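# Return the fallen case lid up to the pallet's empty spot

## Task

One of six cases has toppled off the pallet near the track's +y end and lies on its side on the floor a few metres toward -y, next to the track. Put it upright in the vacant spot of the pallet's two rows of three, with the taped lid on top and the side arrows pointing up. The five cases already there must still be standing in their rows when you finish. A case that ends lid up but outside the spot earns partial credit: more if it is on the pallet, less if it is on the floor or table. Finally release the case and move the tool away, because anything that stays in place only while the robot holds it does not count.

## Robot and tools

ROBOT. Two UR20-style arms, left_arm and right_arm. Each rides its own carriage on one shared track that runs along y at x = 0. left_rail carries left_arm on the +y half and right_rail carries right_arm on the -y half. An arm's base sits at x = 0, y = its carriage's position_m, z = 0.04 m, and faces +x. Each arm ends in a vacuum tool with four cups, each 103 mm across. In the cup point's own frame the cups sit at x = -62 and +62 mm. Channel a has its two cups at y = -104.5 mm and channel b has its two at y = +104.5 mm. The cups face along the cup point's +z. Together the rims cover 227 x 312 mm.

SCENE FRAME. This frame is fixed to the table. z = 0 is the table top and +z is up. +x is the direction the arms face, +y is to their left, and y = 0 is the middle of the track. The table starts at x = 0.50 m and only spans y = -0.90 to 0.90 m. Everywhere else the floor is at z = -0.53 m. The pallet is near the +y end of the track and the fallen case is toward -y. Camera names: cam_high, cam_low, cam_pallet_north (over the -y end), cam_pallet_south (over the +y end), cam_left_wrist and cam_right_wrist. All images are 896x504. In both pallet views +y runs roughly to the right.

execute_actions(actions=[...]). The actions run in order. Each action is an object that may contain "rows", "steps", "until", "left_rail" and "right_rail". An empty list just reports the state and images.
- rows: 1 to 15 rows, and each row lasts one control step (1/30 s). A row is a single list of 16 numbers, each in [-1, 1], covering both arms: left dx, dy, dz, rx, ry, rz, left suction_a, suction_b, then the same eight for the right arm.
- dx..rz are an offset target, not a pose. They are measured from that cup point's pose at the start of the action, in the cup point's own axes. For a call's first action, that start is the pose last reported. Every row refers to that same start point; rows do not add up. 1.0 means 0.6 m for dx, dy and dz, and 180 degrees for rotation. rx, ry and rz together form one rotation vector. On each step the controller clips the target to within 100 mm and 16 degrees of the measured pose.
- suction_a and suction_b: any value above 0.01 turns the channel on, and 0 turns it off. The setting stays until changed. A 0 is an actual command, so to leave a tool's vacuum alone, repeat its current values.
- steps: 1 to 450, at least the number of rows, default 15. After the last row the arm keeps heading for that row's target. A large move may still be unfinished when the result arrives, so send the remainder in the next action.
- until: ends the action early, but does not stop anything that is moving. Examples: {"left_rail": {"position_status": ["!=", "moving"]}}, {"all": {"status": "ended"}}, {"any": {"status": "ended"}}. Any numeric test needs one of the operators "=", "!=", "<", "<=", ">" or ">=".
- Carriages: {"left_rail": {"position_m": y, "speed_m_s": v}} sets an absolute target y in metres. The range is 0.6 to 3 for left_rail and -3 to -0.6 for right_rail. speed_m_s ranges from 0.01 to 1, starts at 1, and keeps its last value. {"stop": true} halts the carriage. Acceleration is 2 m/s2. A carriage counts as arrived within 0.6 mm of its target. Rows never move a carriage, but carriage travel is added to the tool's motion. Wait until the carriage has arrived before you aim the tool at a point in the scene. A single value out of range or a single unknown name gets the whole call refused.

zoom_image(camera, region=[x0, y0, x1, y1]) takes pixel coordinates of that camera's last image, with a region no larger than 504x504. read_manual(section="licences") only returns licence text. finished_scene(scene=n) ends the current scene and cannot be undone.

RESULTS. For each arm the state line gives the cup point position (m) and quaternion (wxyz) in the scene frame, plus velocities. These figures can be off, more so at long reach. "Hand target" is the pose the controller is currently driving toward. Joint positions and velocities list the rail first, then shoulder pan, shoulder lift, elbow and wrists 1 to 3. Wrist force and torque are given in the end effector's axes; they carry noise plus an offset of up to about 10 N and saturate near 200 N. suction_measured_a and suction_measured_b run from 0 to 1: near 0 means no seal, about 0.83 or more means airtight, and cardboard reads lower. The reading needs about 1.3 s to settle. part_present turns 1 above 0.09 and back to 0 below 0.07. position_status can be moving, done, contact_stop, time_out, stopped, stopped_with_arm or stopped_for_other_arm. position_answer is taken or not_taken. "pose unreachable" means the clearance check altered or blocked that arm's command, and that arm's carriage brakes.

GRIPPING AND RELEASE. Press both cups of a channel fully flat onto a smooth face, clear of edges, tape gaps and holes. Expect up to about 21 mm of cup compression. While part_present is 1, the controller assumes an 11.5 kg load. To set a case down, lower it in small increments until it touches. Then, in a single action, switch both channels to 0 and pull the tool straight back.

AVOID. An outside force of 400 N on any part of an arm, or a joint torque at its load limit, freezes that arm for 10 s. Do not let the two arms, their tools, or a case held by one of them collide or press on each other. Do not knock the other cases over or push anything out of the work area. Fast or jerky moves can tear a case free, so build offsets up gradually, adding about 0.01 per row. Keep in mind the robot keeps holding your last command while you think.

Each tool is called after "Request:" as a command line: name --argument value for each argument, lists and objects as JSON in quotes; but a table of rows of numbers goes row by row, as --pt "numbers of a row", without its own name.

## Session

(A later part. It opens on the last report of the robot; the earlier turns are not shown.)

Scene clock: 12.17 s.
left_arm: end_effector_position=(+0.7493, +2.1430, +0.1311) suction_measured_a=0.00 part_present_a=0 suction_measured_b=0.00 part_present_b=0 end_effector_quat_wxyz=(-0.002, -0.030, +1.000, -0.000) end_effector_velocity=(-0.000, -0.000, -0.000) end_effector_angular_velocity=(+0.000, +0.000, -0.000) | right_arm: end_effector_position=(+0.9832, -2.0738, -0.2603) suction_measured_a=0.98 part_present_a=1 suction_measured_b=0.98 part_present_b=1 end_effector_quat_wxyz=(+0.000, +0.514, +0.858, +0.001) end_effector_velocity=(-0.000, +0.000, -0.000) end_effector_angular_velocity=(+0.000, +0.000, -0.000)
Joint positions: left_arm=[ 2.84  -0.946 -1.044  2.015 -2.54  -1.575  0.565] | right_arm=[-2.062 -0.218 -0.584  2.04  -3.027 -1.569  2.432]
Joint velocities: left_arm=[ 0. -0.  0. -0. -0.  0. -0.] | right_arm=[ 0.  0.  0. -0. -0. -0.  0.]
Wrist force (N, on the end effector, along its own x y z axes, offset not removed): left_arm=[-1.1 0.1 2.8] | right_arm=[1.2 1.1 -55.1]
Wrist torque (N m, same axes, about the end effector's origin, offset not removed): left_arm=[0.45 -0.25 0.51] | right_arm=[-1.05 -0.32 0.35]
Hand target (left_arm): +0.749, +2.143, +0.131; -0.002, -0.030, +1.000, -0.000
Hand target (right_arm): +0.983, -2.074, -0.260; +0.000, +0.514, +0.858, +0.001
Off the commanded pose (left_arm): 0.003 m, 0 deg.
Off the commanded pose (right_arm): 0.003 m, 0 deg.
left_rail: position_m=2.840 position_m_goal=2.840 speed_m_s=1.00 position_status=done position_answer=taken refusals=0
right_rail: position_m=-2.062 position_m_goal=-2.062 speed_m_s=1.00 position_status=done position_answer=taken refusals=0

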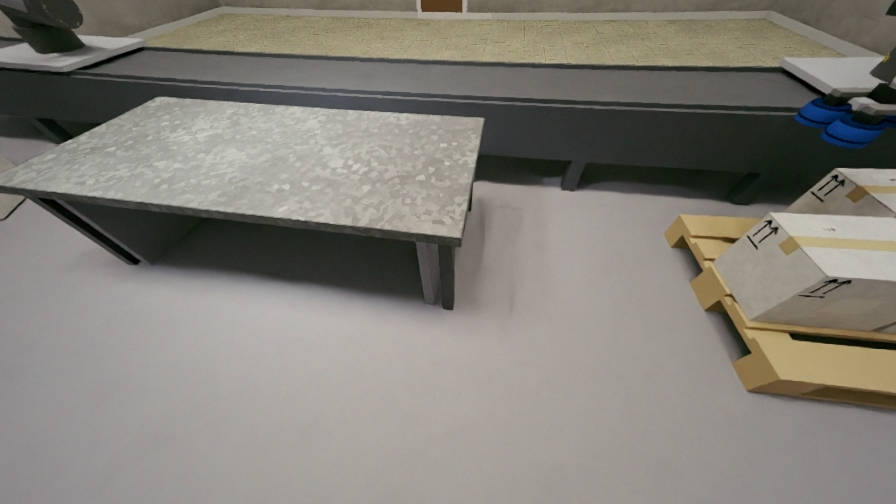

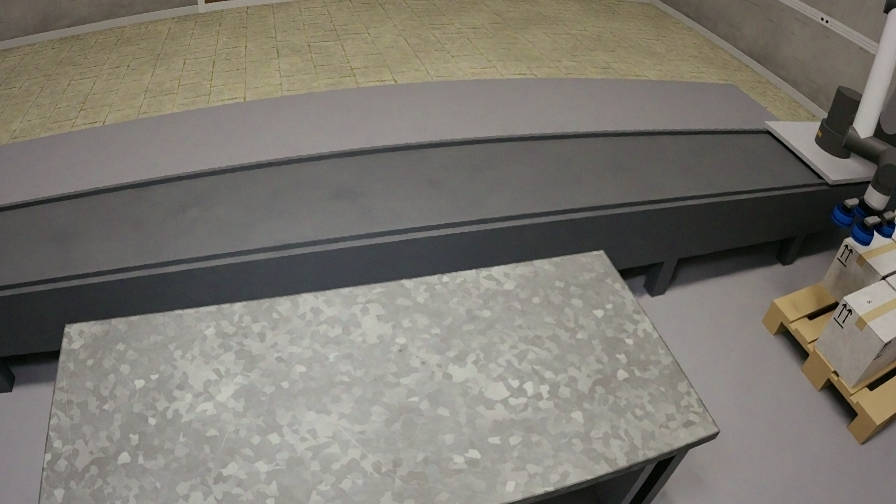

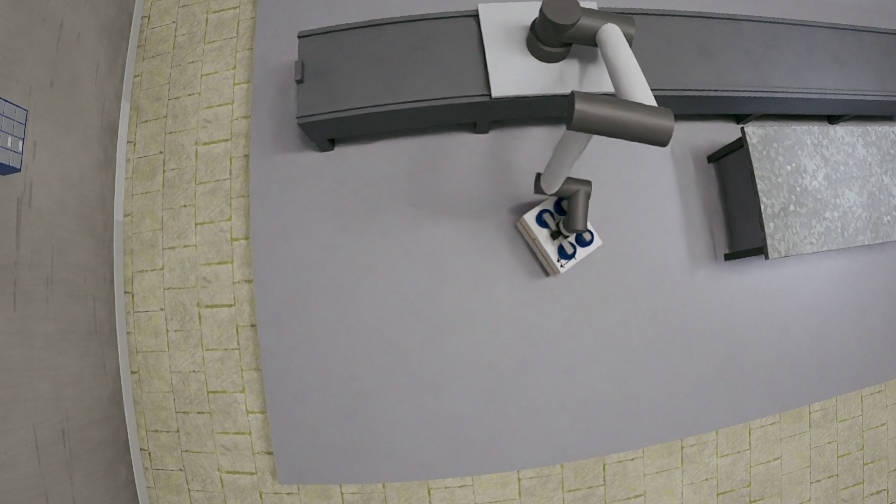

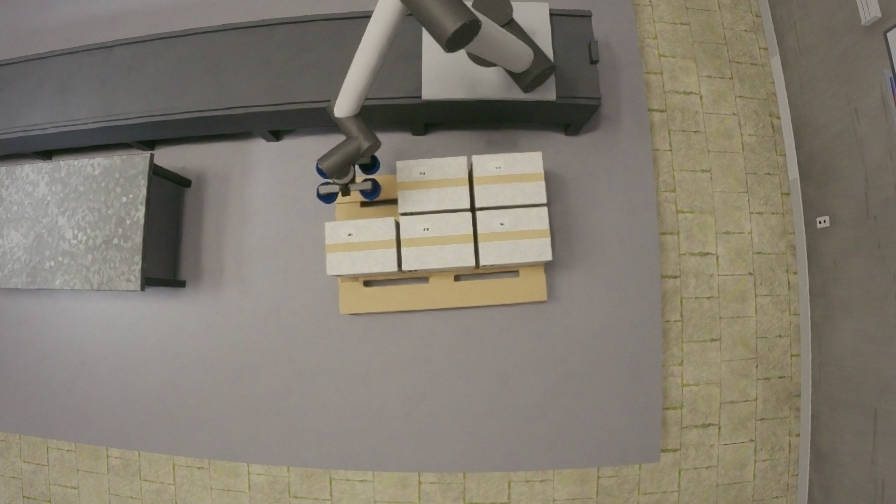

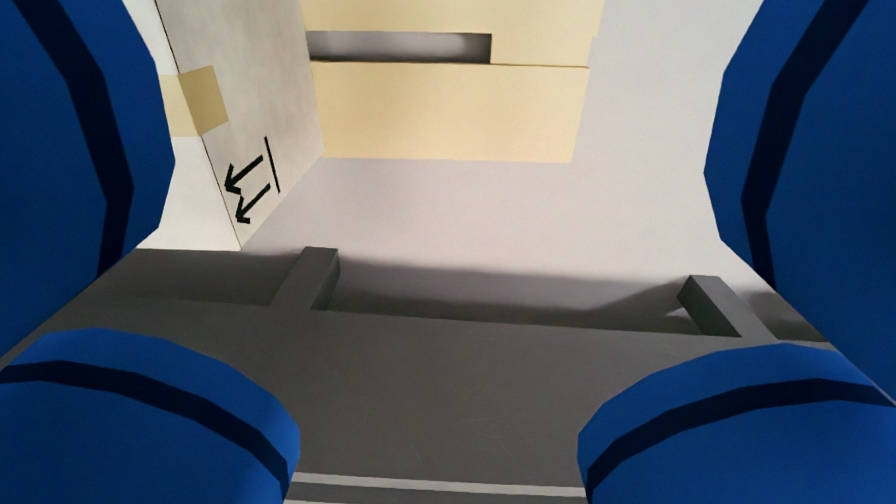

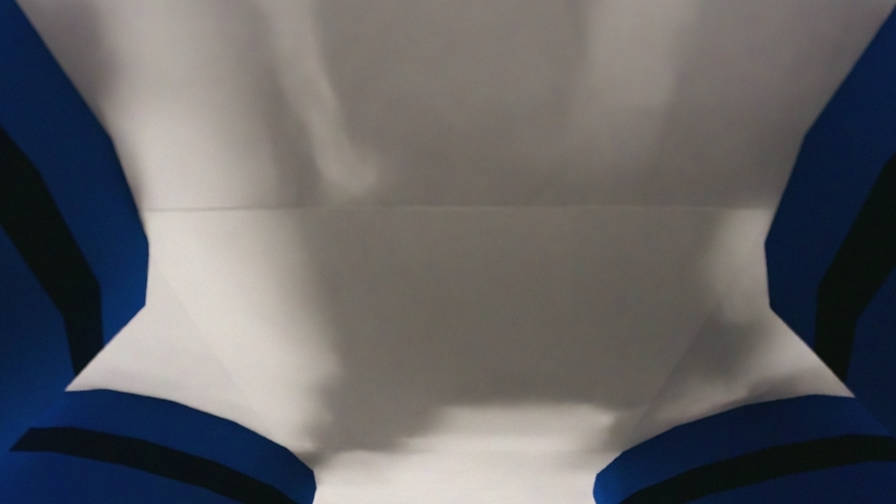

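Request:
zoom_image --camera "cam_left_wrist" --region '[130, 40, 350, 270]'

Request:
execute_actions --actions '[{"rows":[[0,0,-0.01,0,0,0,0,0,0,0,-0.012,0,0,0,1,1],[0,0,-0.025,0,0,0,0,0,0,0,-0.035,0,0,0,1,1],[0,0,-0.045,0,0,0,0,0,0,0,-0.065,0.005,-0.003,0.005,1,1],[0,0,-0.07,0,0,0,0,0,0.005,0.002,-0.1,0.015,-0.009,0.015,1,1],[0,0,-0.095,0,0,0,0,0,0.015,0.005,-0.135,0.03,-0.018,0.03,1,1],[0,0,-0.12,0,0,0,0,0,0.03,0.009,-0.165,0.047,-0.028,0.047,1,1],[0,0,-0.145,0,0,0,0,0,0.045,0.014,-0.19,0.065,-0.039,0.065,1,1],[0,0,-0.17,0,0,0,0,0,0.06,0.018,-0.215,0.085,-0.051,0.085,1,1],[0,0,-0.195,0,0,0,0,0,0.08,0.024,-0.24,0.4969,-0.2977,0.4969,1,1],[0,0,-0.22,0,0,0,0,0,0.1,0.03,-0.26,0.4969,-0.2977,0.4969,1,1],[0,0,-0.245,0,0,0,0,0,0.12,0.036,-0.28,0.4969,-0.2977,0.4969,1,1],[0,0,-0.27,0,0,0,0,0,0.14,0.042,-0.3,0.4969,-0.2977,0.4969,1,1],[0,0,-0.647,0,0,0.019,0,0,0.833,0.251,-0.75,0.4969,-0.2977,0.4969,1,1]],"steps":60,"left_rail":{"position_m":1.7}}]'

Region (130, 40, 350, 270) of cam_left_wrist's 896x504 image, scaled by 2.191, with more detail than that image has; it fills the left 482 columns of this view, and the rest is white.

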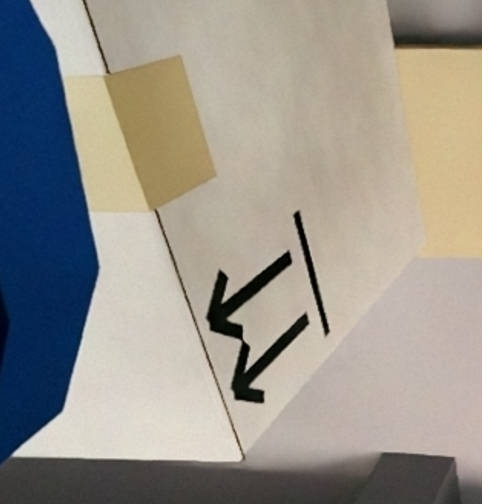

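Scene clock: 14.77 s.
left_arm: end_effector_position=(+0.7504, +1.0032, +0.5192) suction_measured_a=0.00 part_present_a=0 suction_measured_b=0.00 part_present_b=0 end_effector_quat_wxyz=(-0.002, +0.000, +1.000, -0.000) end_effector_velocity=(+0.000, -0.000, +0.000) end_effector_angular_velocity=(-0.000, -0.000, +0.000) | right_arm: end_effector_position=(+0.8832, -1.5636, +0.1904) suction_measured_a=0.98 part_present_a=1 suction_measured_b=0.98 part_present_b=1 end_effector_quat_wxyz=(+0.039, +0.768, +0.239, -0.592) end_effector_velocity=(+0.003, +0.007, +0.001) end_effector_angular_velocity=(-0.663, +0.560, -0.919)
Joint positions: left_arm=[ 1.7   -0.945 -1.353  1.793 -2.008 -1.575  0.626] | right_arm=[-2.062  0.326 -0.741  1.372 -0.931 -1.611  4.465]
Joint velocities: left_arm=[ 0.  0.  0. -0.  0. -0.  0.] | right_arm=[ 0.    -0.165  0.276 -0.281  0.774  0.588  0.652]
Wrist force (N, on the end effector, along its own x y z axes, offset not removed): left_arm=[2.4 -2.4 5.2] | right_arm=[-54.6 -15.2 -17.1]
Wrist torque (N m, same axes, about the end effector's origin, offset not removed): left_arm=[-0.03 -0.73 0.59] | right_arm=[1.03 -6.84 1.45]
Hand target (left_arm): +0.750, +1.003, +0.519; -0.002, +0.000, +1.000, -0.000
Hand target (right_arm): +0.884, -1.561, +0.192; +0.027, +0.751, +0.147, -0.644
Off the commanded pose (left_arm): 0.001 m, 0 deg.
Off the commanded pose (right_arm): 0.004 m, 32 deg; orientation clipped at the last step of the last action.
left_rail: position_m=1.700 position_m_goal=1.700 speed_m_s=1.00 position_status=done position_answer=taken refusals=0
right_rail: position_m=-2.062 position_m_goal=-2.062 speed_m_s=1.00 position_status=done position_answer=taken refusals=0

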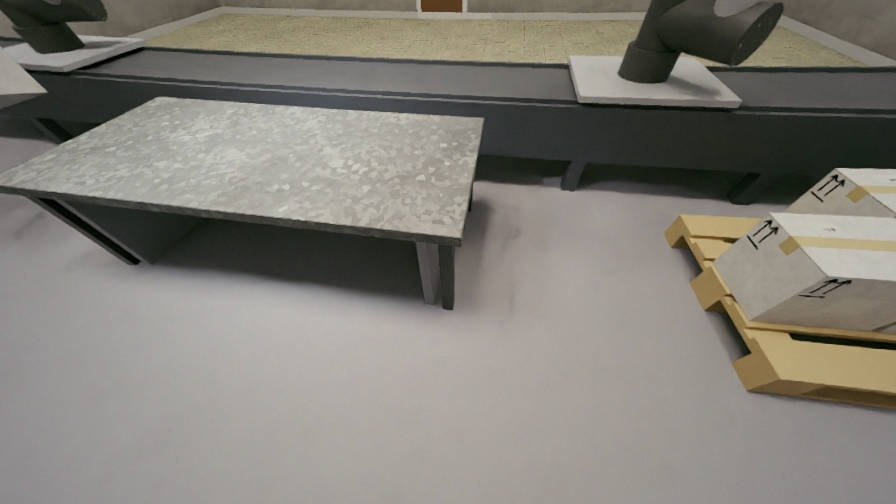

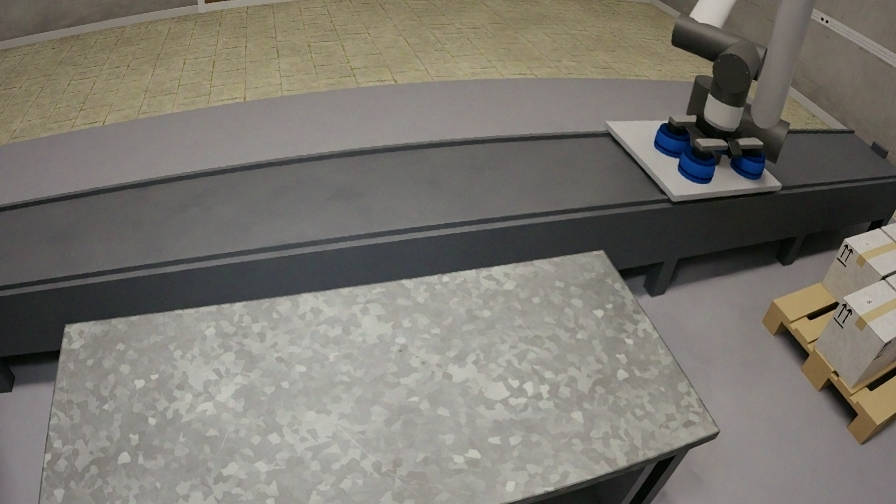

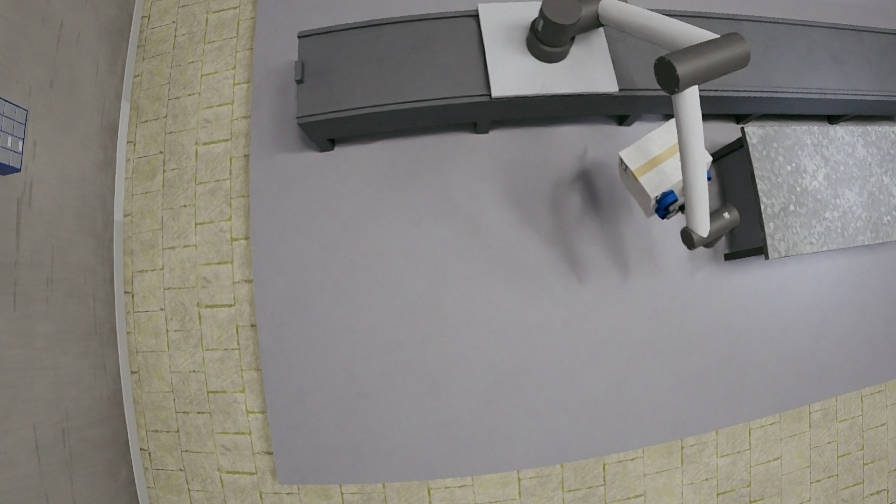

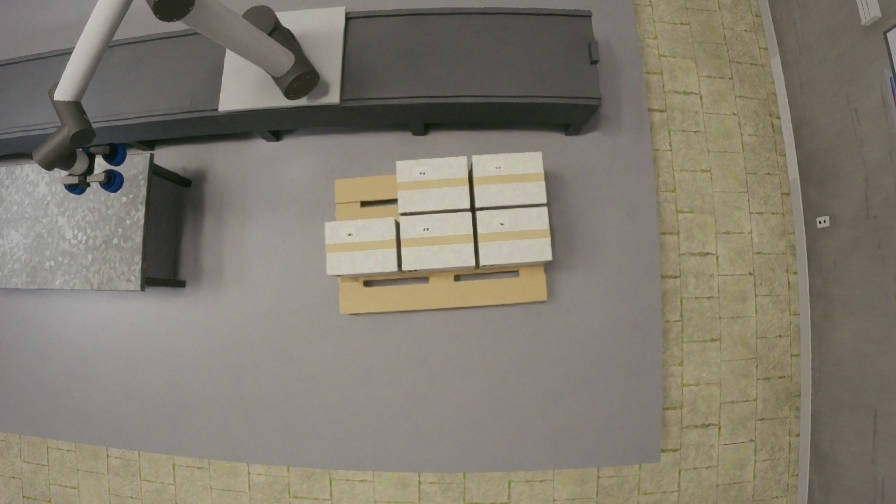

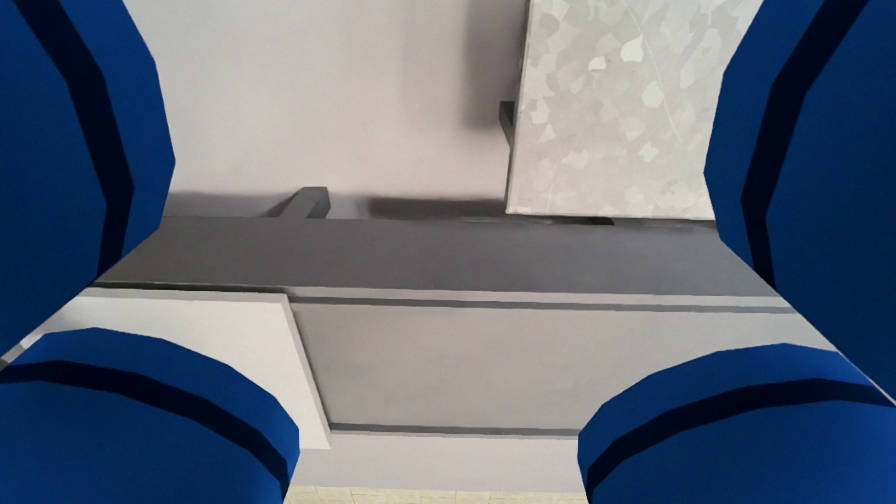

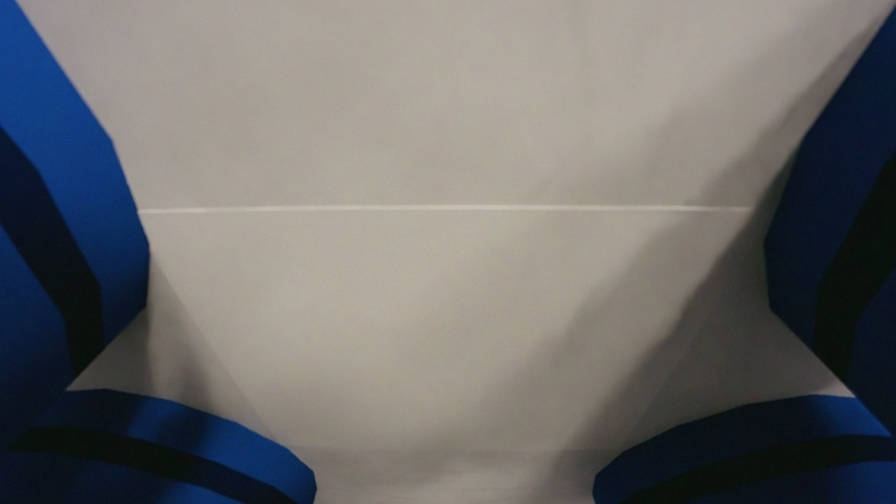

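Request:
execute_actions --actions '[{"rows":[[0,0,0,0,0,0,0,0,0,0,0,0.0595,-0.0377,0.0429,1,1],[0,0,0,0,0,0,0,0,0,0,0,0.0761,-0.0482,0.0547,1,1],[0,0,0,0,0,0,0,0,0,0,0,0.0976,-0.0618,0.0702,1,1],[0,0,0,0,0,0,0,0,0,0,0,0.1268,-0.0803,0.0912,1,1]],"steps":9},{"right_rail":{"position_m":-0.6},"steps":1}]'

Scene clock: 15.90 s.
left_arm: end_effector_position=(+0.7504, +1.0032, +0.5192) suction_measured_a=0.00 part_present_a=0 suction_measured_b=0.00 part_present_b=0 end_effector_quat_wxyz=(-0.002, +0.000, +1.000, -0.000) end_effector_velocity=(-0.000, +0.000, +0.000) end_effector_angular_velocity=(-0.000, -0.000, +0.000) | right_arm: end_effector_position=(+0.8853, -1.5635, +0.1904) suction_measured_a=0.98 part_present_a=1 suction_measured_b=0.98 part_present_b=1 end_effector_quat_wxyz=(+0.007, +0.719, +0.035, -0.694) end_effector_velocity=(-0.005, +0.007, -0.000) end_effector_angular_velocity=(-0.298, +0.264, -0.431)
Joint positions: left_arm=[ 1.7   -0.945 -1.353  1.793 -2.008 -1.575  0.626] | right_arm=[-2.062  0.256 -0.659  1.314 -0.692 -1.373  4.682]
Joint velocities: left_arm=[ 0. -0. -0.  0. -0.  0. -0.] | right_arm=[ 0.008 -0.094  0.059  0.01   0.216  0.329  0.238]
Wrist force (N, on the end effector, along its own x y z axes, offset not removed): left_arm=[2.2 -0.6 5.4] | right_arm=[-56.6 -3.7 -2.8]
Wrist torque (N m, same axes, about the end effector's origin, offset not removed): left_arm=[0.19 -0.70 0.66] | right_arm=[1.07 -8.14 1.82]
Hand target (left_arm): +0.750, +1.003, +0.519; -0.002, +0.000, +1.000, -0.000
Hand target (right_arm): +0.884, -1.561, +0.190; +0.001, +0.707, +0.001, -0.707
Off the commanded pose (left_arm): 0.000 m, 0 deg.
Off the commanded pose (right_arm): 0.002 m, 5 deg.
left_rail: position_m=1.700 position_m_goal=1.700 speed_m_s=1.00 position_status=done position_answer=taken refusals=0
right_rail: position_m=-2.062 position_m_goal=-0.600 speed_m_s=1.00 position_status=moving position_answer=taken refusals=0

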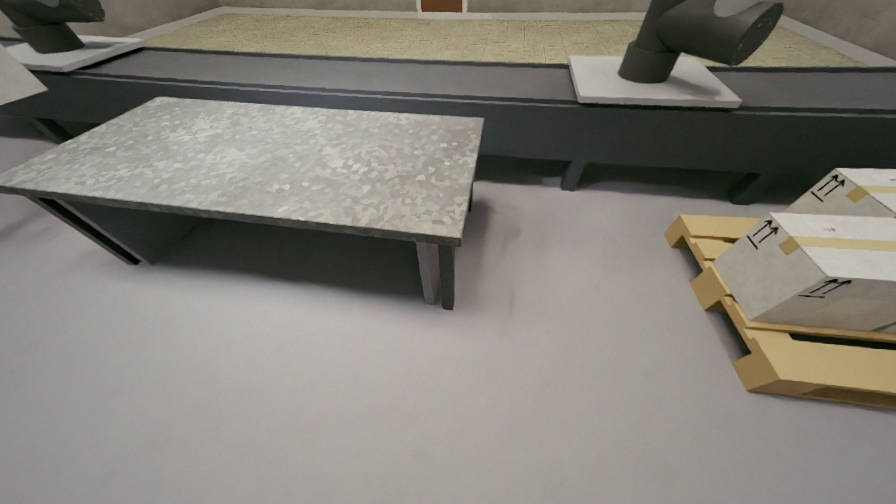

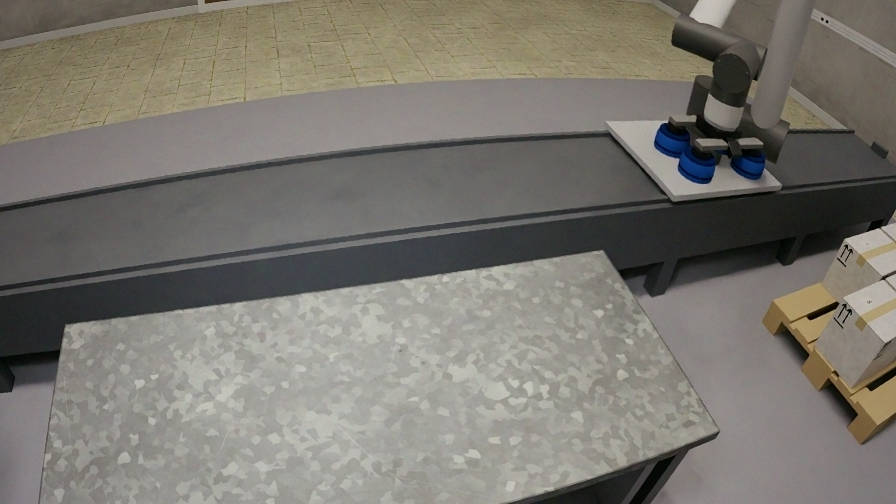

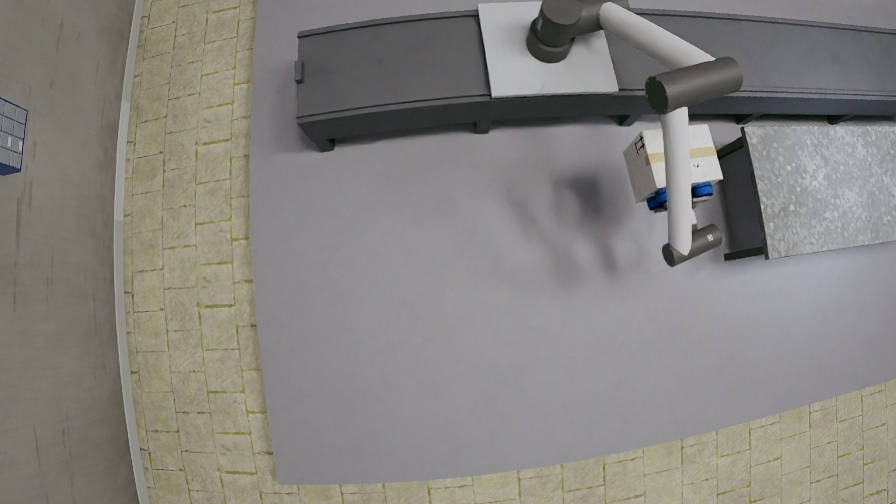

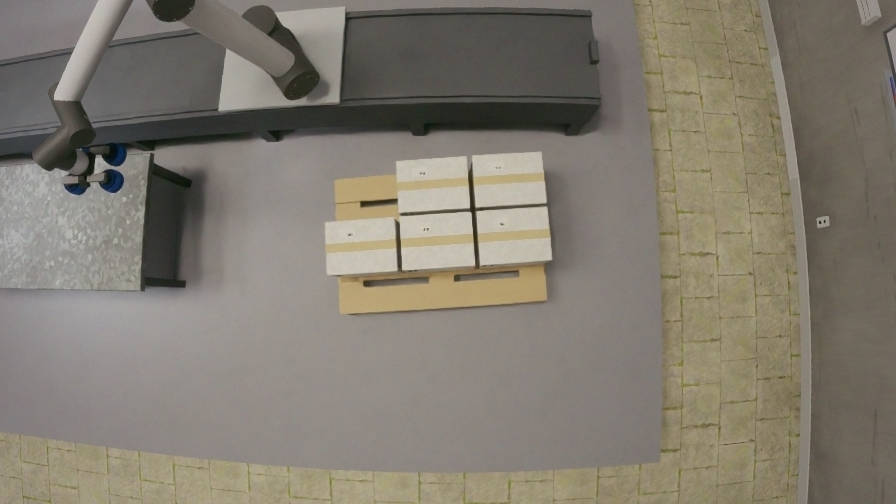

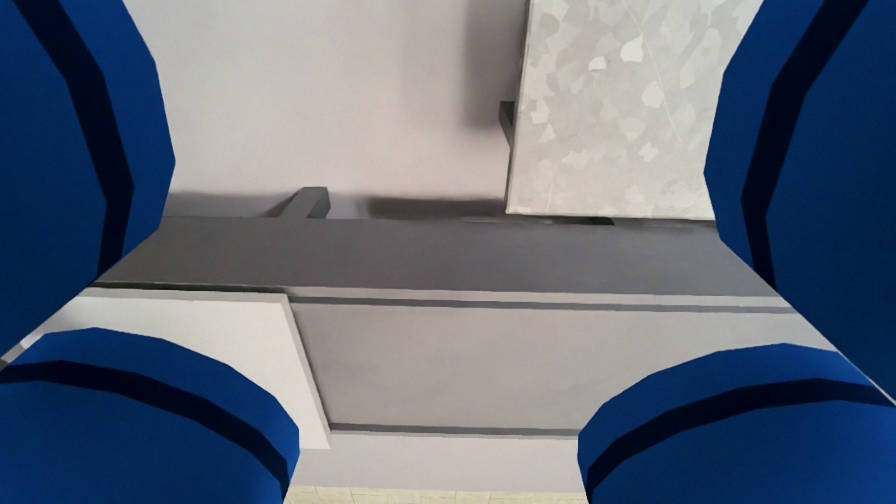

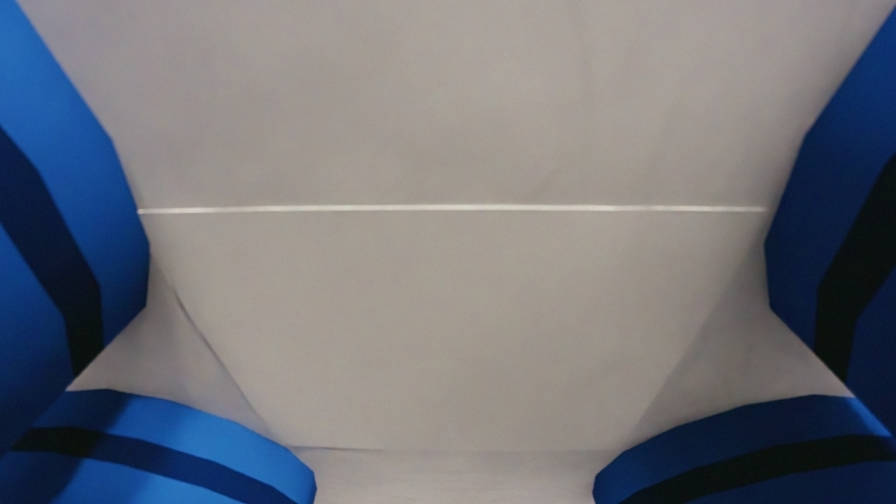

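Request:
execute_actions --actions '[]'

Scene clock: 17.87 s.
left_arm: end_effector_position=(+0.7504, +1.0032, +0.5192) suction_measured_a=0.00 part_present_a=0 suction_measured_b=0.00 part_present_b=0 end_effector_quat_wxyz=(-0.002, +0.000, +1.000, -0.000) end_effector_velocity=(-0.000, +0.000, -0.000) end_effector_angular_velocity=(+0.000, +0.000, +0.000) | right_arm: end_effector_position=(+0.8839, -0.1012, +0.1904) suction_measured_a=0.98 part_present_a=1 suction_measured_b=0.98 part_present_b=1 end_effector_quat_wxyz=(+0.001, +0.707, +0.001, -0.707) end_effector_velocity=(+0.000, +0.006, -0.000) end_effector_angular_velocity=(-0.000, -0.000, +0.001)
Joint positions: left_arm=[ 1.7   -0.945 -1.353  1.793 -2.008 -1.575  0.626] | right_arm=[-0.6    0.244 -0.652  1.318 -0.665 -1.329  4.712]
Joint velocities: left_arm=[ 0. -0. -0.  0. -0.  0. -0.] | right_arm=[ 0.008 -0.001  0.     0.    -0.    -0.002  0.   ]
Wrist force (N, on the end effector, along its own x y z axes, offset not removed): left_arm=[1.3 -0.6 6.7] | right_arm=[-53.3 -17.3 2.8]
Wrist torque (N m, same axes, about the end effector's origin, offset not removed): left_arm=[0.21 -0.59 0.61] | right_arm=[0.19 -7.90 1.56]
Hand target (left_arm): +0.750, +1.003, +0.519; -0.002, +0.000, +1.000, -0.000
Hand target (right_arm): +0.884, -0.101, +0.190; +0.001, +0.707, +0.001, -0.707
Off the commanded pose (left_arm): 0.000 m, 0 deg.
Off the commanded pose (right_arm): 0.001 m, 0 deg.
left_rail: position_m=1.700 position_m_goal=1.700 speed_m_s=1.00 position_status=done position_answer=taken refusals=0
right_rail: position_m=-0.600 position_m_goal=-0.600 speed_m_s=1.00 position_status=moving position_answer=taken refusals=0

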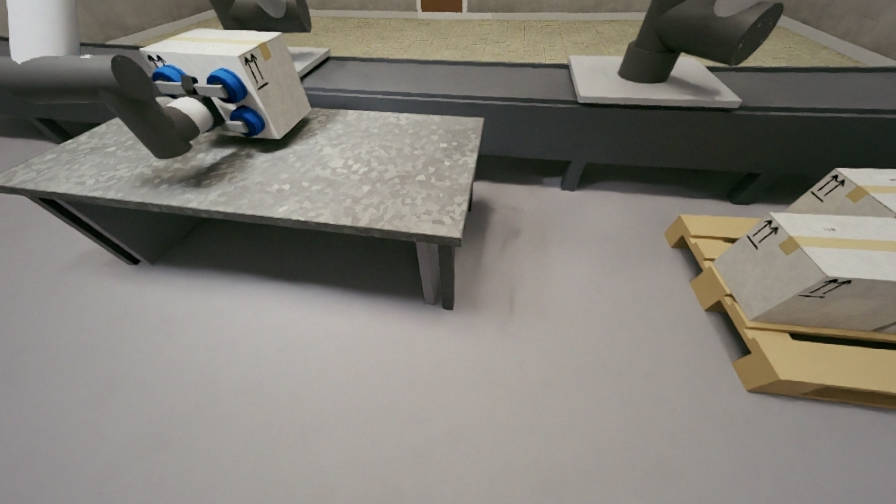

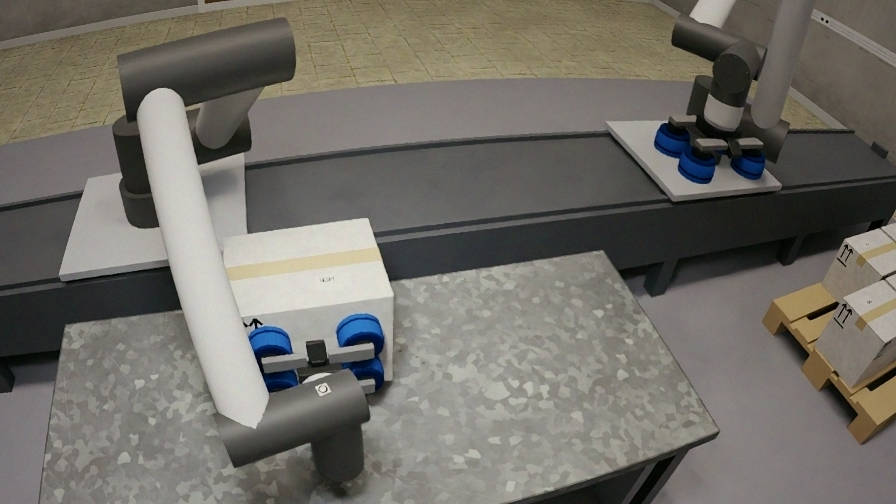

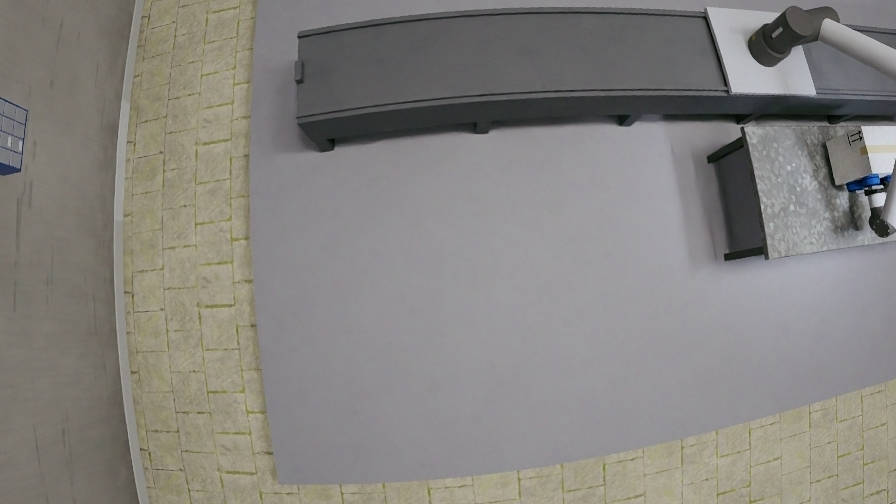

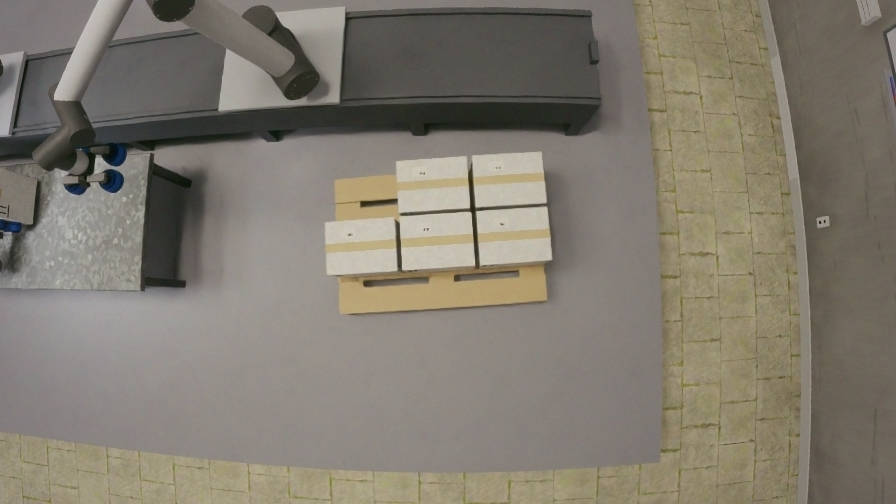

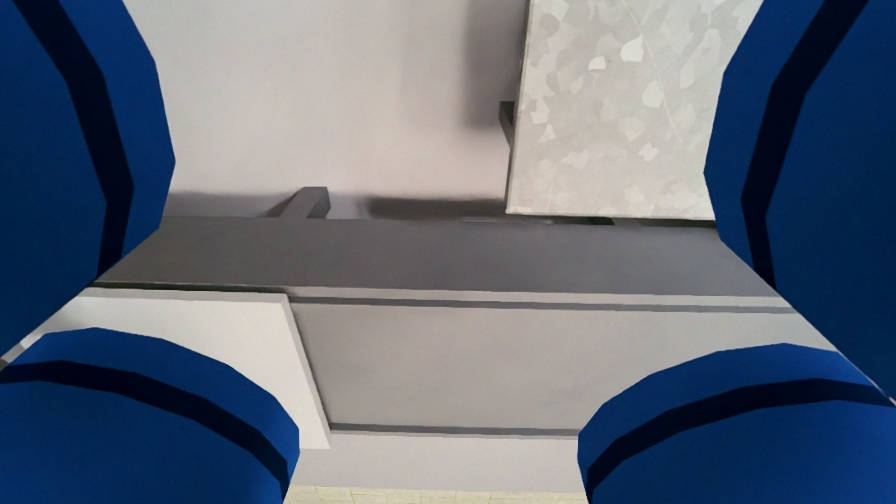

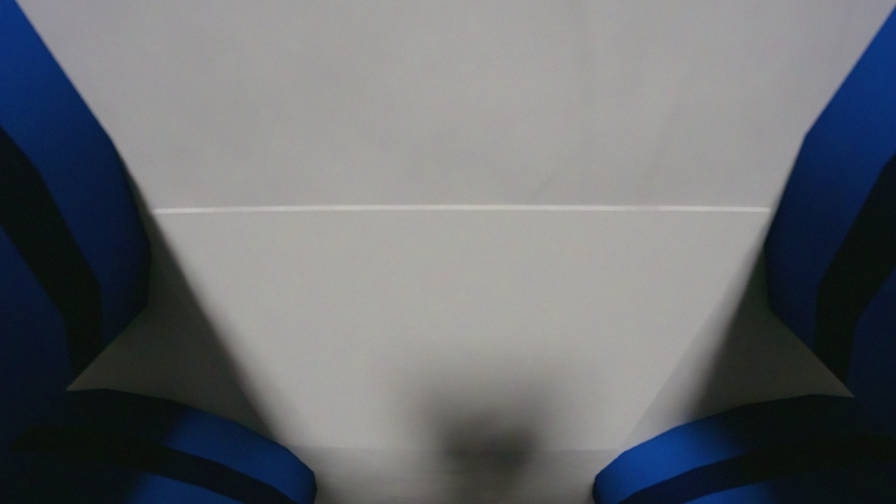

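Request:
execute_actions --actions '[{"rows":[[0,0,0,0,0,0,0,0,0.012,0,0,0,0,0,1,1],[0,0,0,0,0,0,0,0,0.028,0,0,0,0,0,1,1],[0,0,0,0,0,0,0,0,0.044,0,0,0,0,0,1,1],[0,0,0,0,0,0,0,0,0.054,0,0,0,0,0,1,1]],"steps":5}]'

Scene clock: 18.23 s.
left_arm: end_effector_position=(+0.7504, +1.0032, +0.5192) suction_measured_a=0.00 part_present_a=0 suction_measured_b=0.00 part_present_b=0 end_effector_quat_wxyz=(-0.002, +0.000, +1.000, -0.000) end_effector_velocity=(-0.000, +0.000, +0.000) end_effector_angular_velocity=(-0.000, -0.000, +0.000) | right_arm: end_effector_position=(+0.8839, -0.1014, +0.1782) suction_measured_a=0.98 part_present_a=1 suction_measured_b=0.98 part_present_b=1 end_effector_quat_wxyz=(+0.001, +0.707, +0.001, -0.707) end_effector_velocity=(-0.002, -0.001, -0.142) end_effector_angular_velocity=(+0.000, -0.000, -0.000)
Joint positions: left_arm=[ 1.7   -0.945 -1.353  1.793 -2.008 -1.575  0.626] | right_arm=[-0.6    0.244 -0.643  1.319 -0.676 -1.329  4.712]
Joint velocities: left_arm=[ 0. -0. -0.  0. -0.  0. -0.] | right_arm=[ 0.    -0.     0.104  0.019 -0.123  0.     0.   ]
Wrist force (N, on the end effector, along its own x y z axes, offset not removed): left_arm=[1.4 0.5 5.9] | right_arm=[-58.4 -0.1 -0.3]
Wrist torque (N m, same axes, about the end effector's origin, offset not removed): left_arm=[0.46 -0.70 0.56] | right_arm=[0.08 -7.74 1.61]
Hand target (left_arm): +0.750, +1.003, +0.519; -0.002, +0.000, +1.000, -0.000
Hand target (right_arm): +0.884, -0.101, +0.158; +0.001, +0.707, +0.001, -0.707
Off the commanded pose (left_arm): 0.000 m, 0 deg.
Off the commanded pose (right_arm): 0.020 m, 0 deg.
left_rail: position_m=1.700 position_m_goal=1.700 speed_m_s=1.00 position_status=done position_answer=taken refusals=0
right_rail: position_m=-0.600 position_m_goal=-0.600 speed_m_s=1.00 position_status=done position_answer=taken refusals=0

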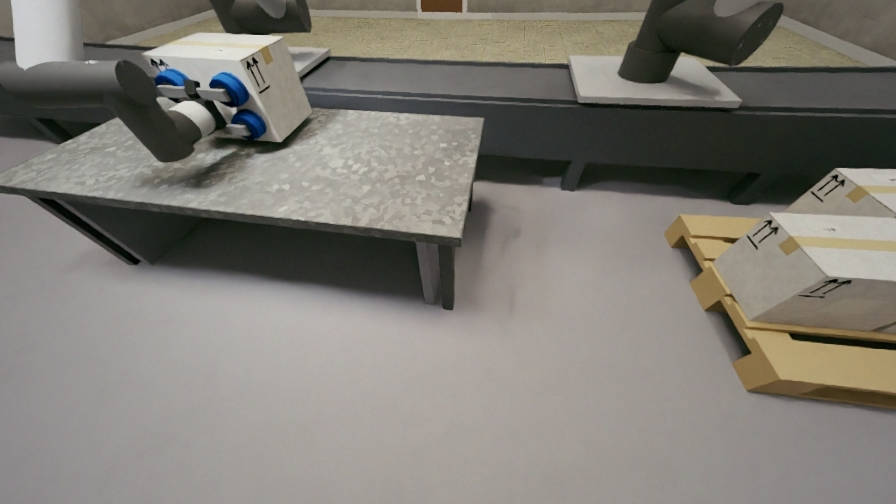

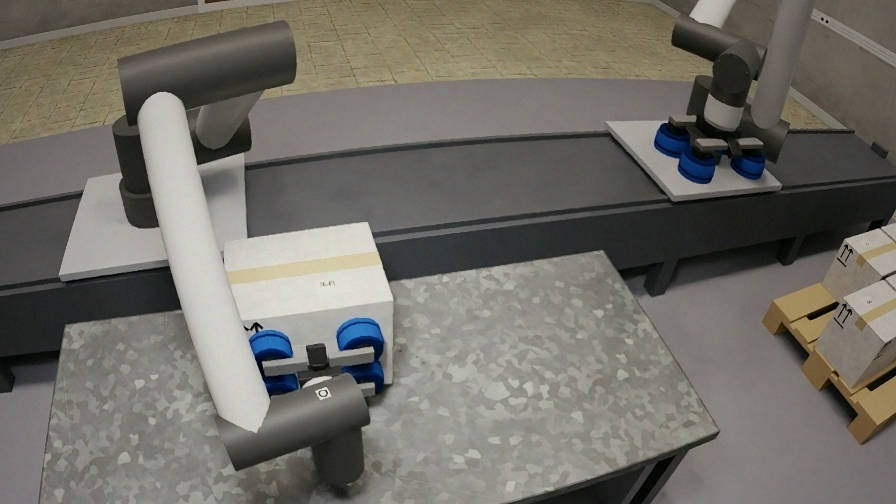

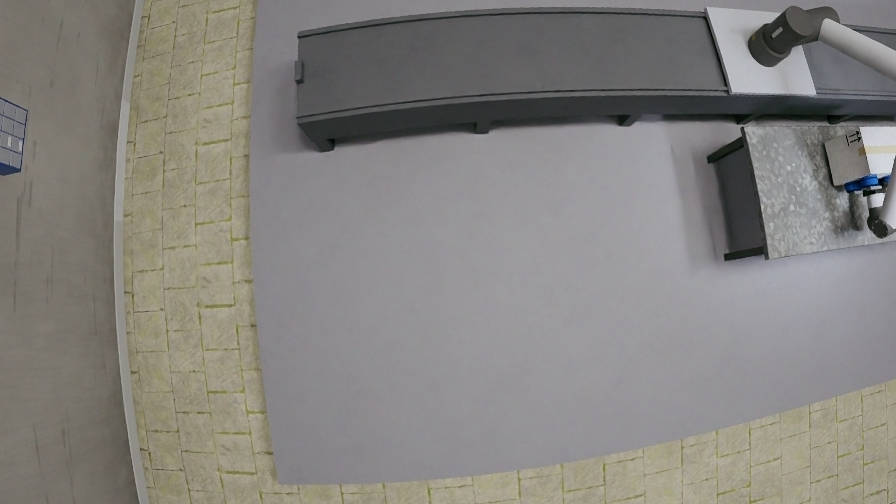

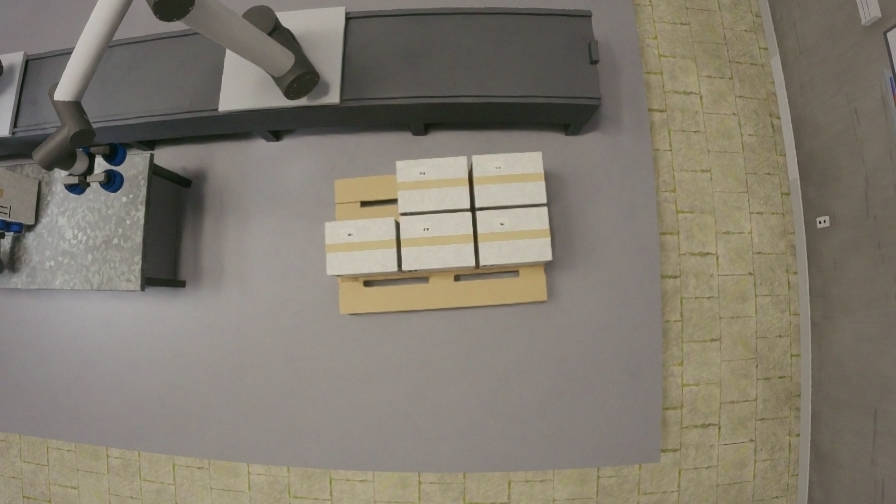

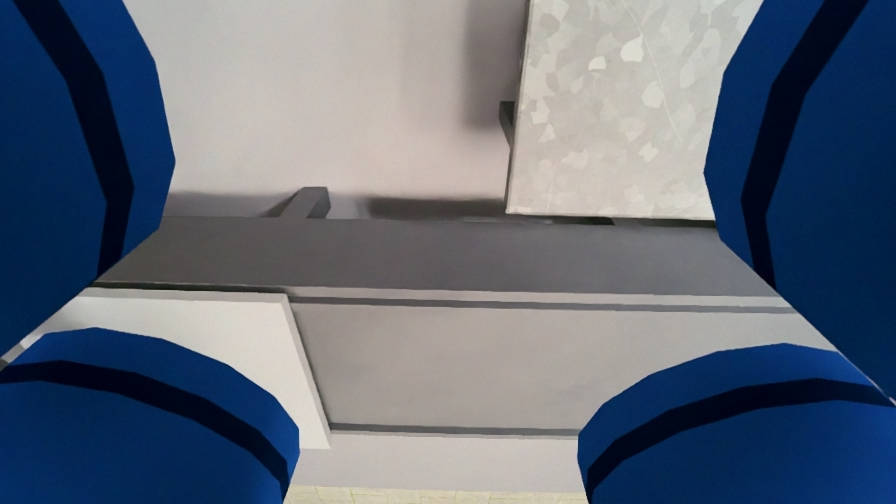

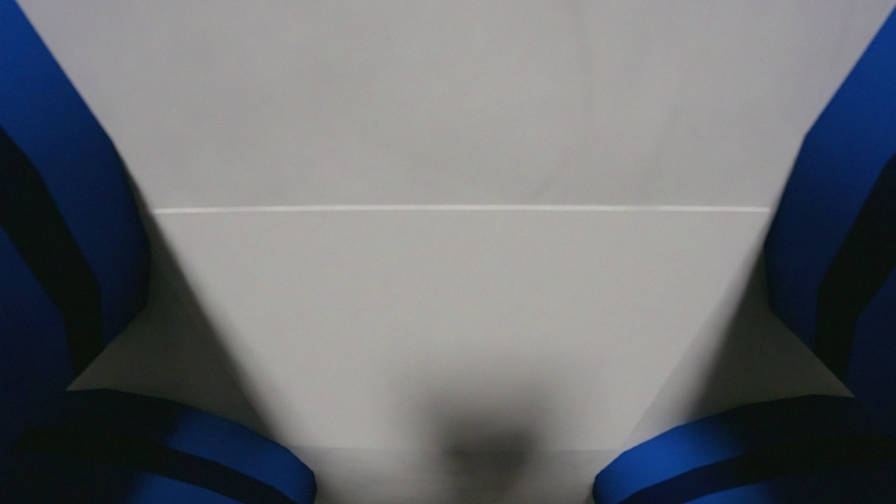

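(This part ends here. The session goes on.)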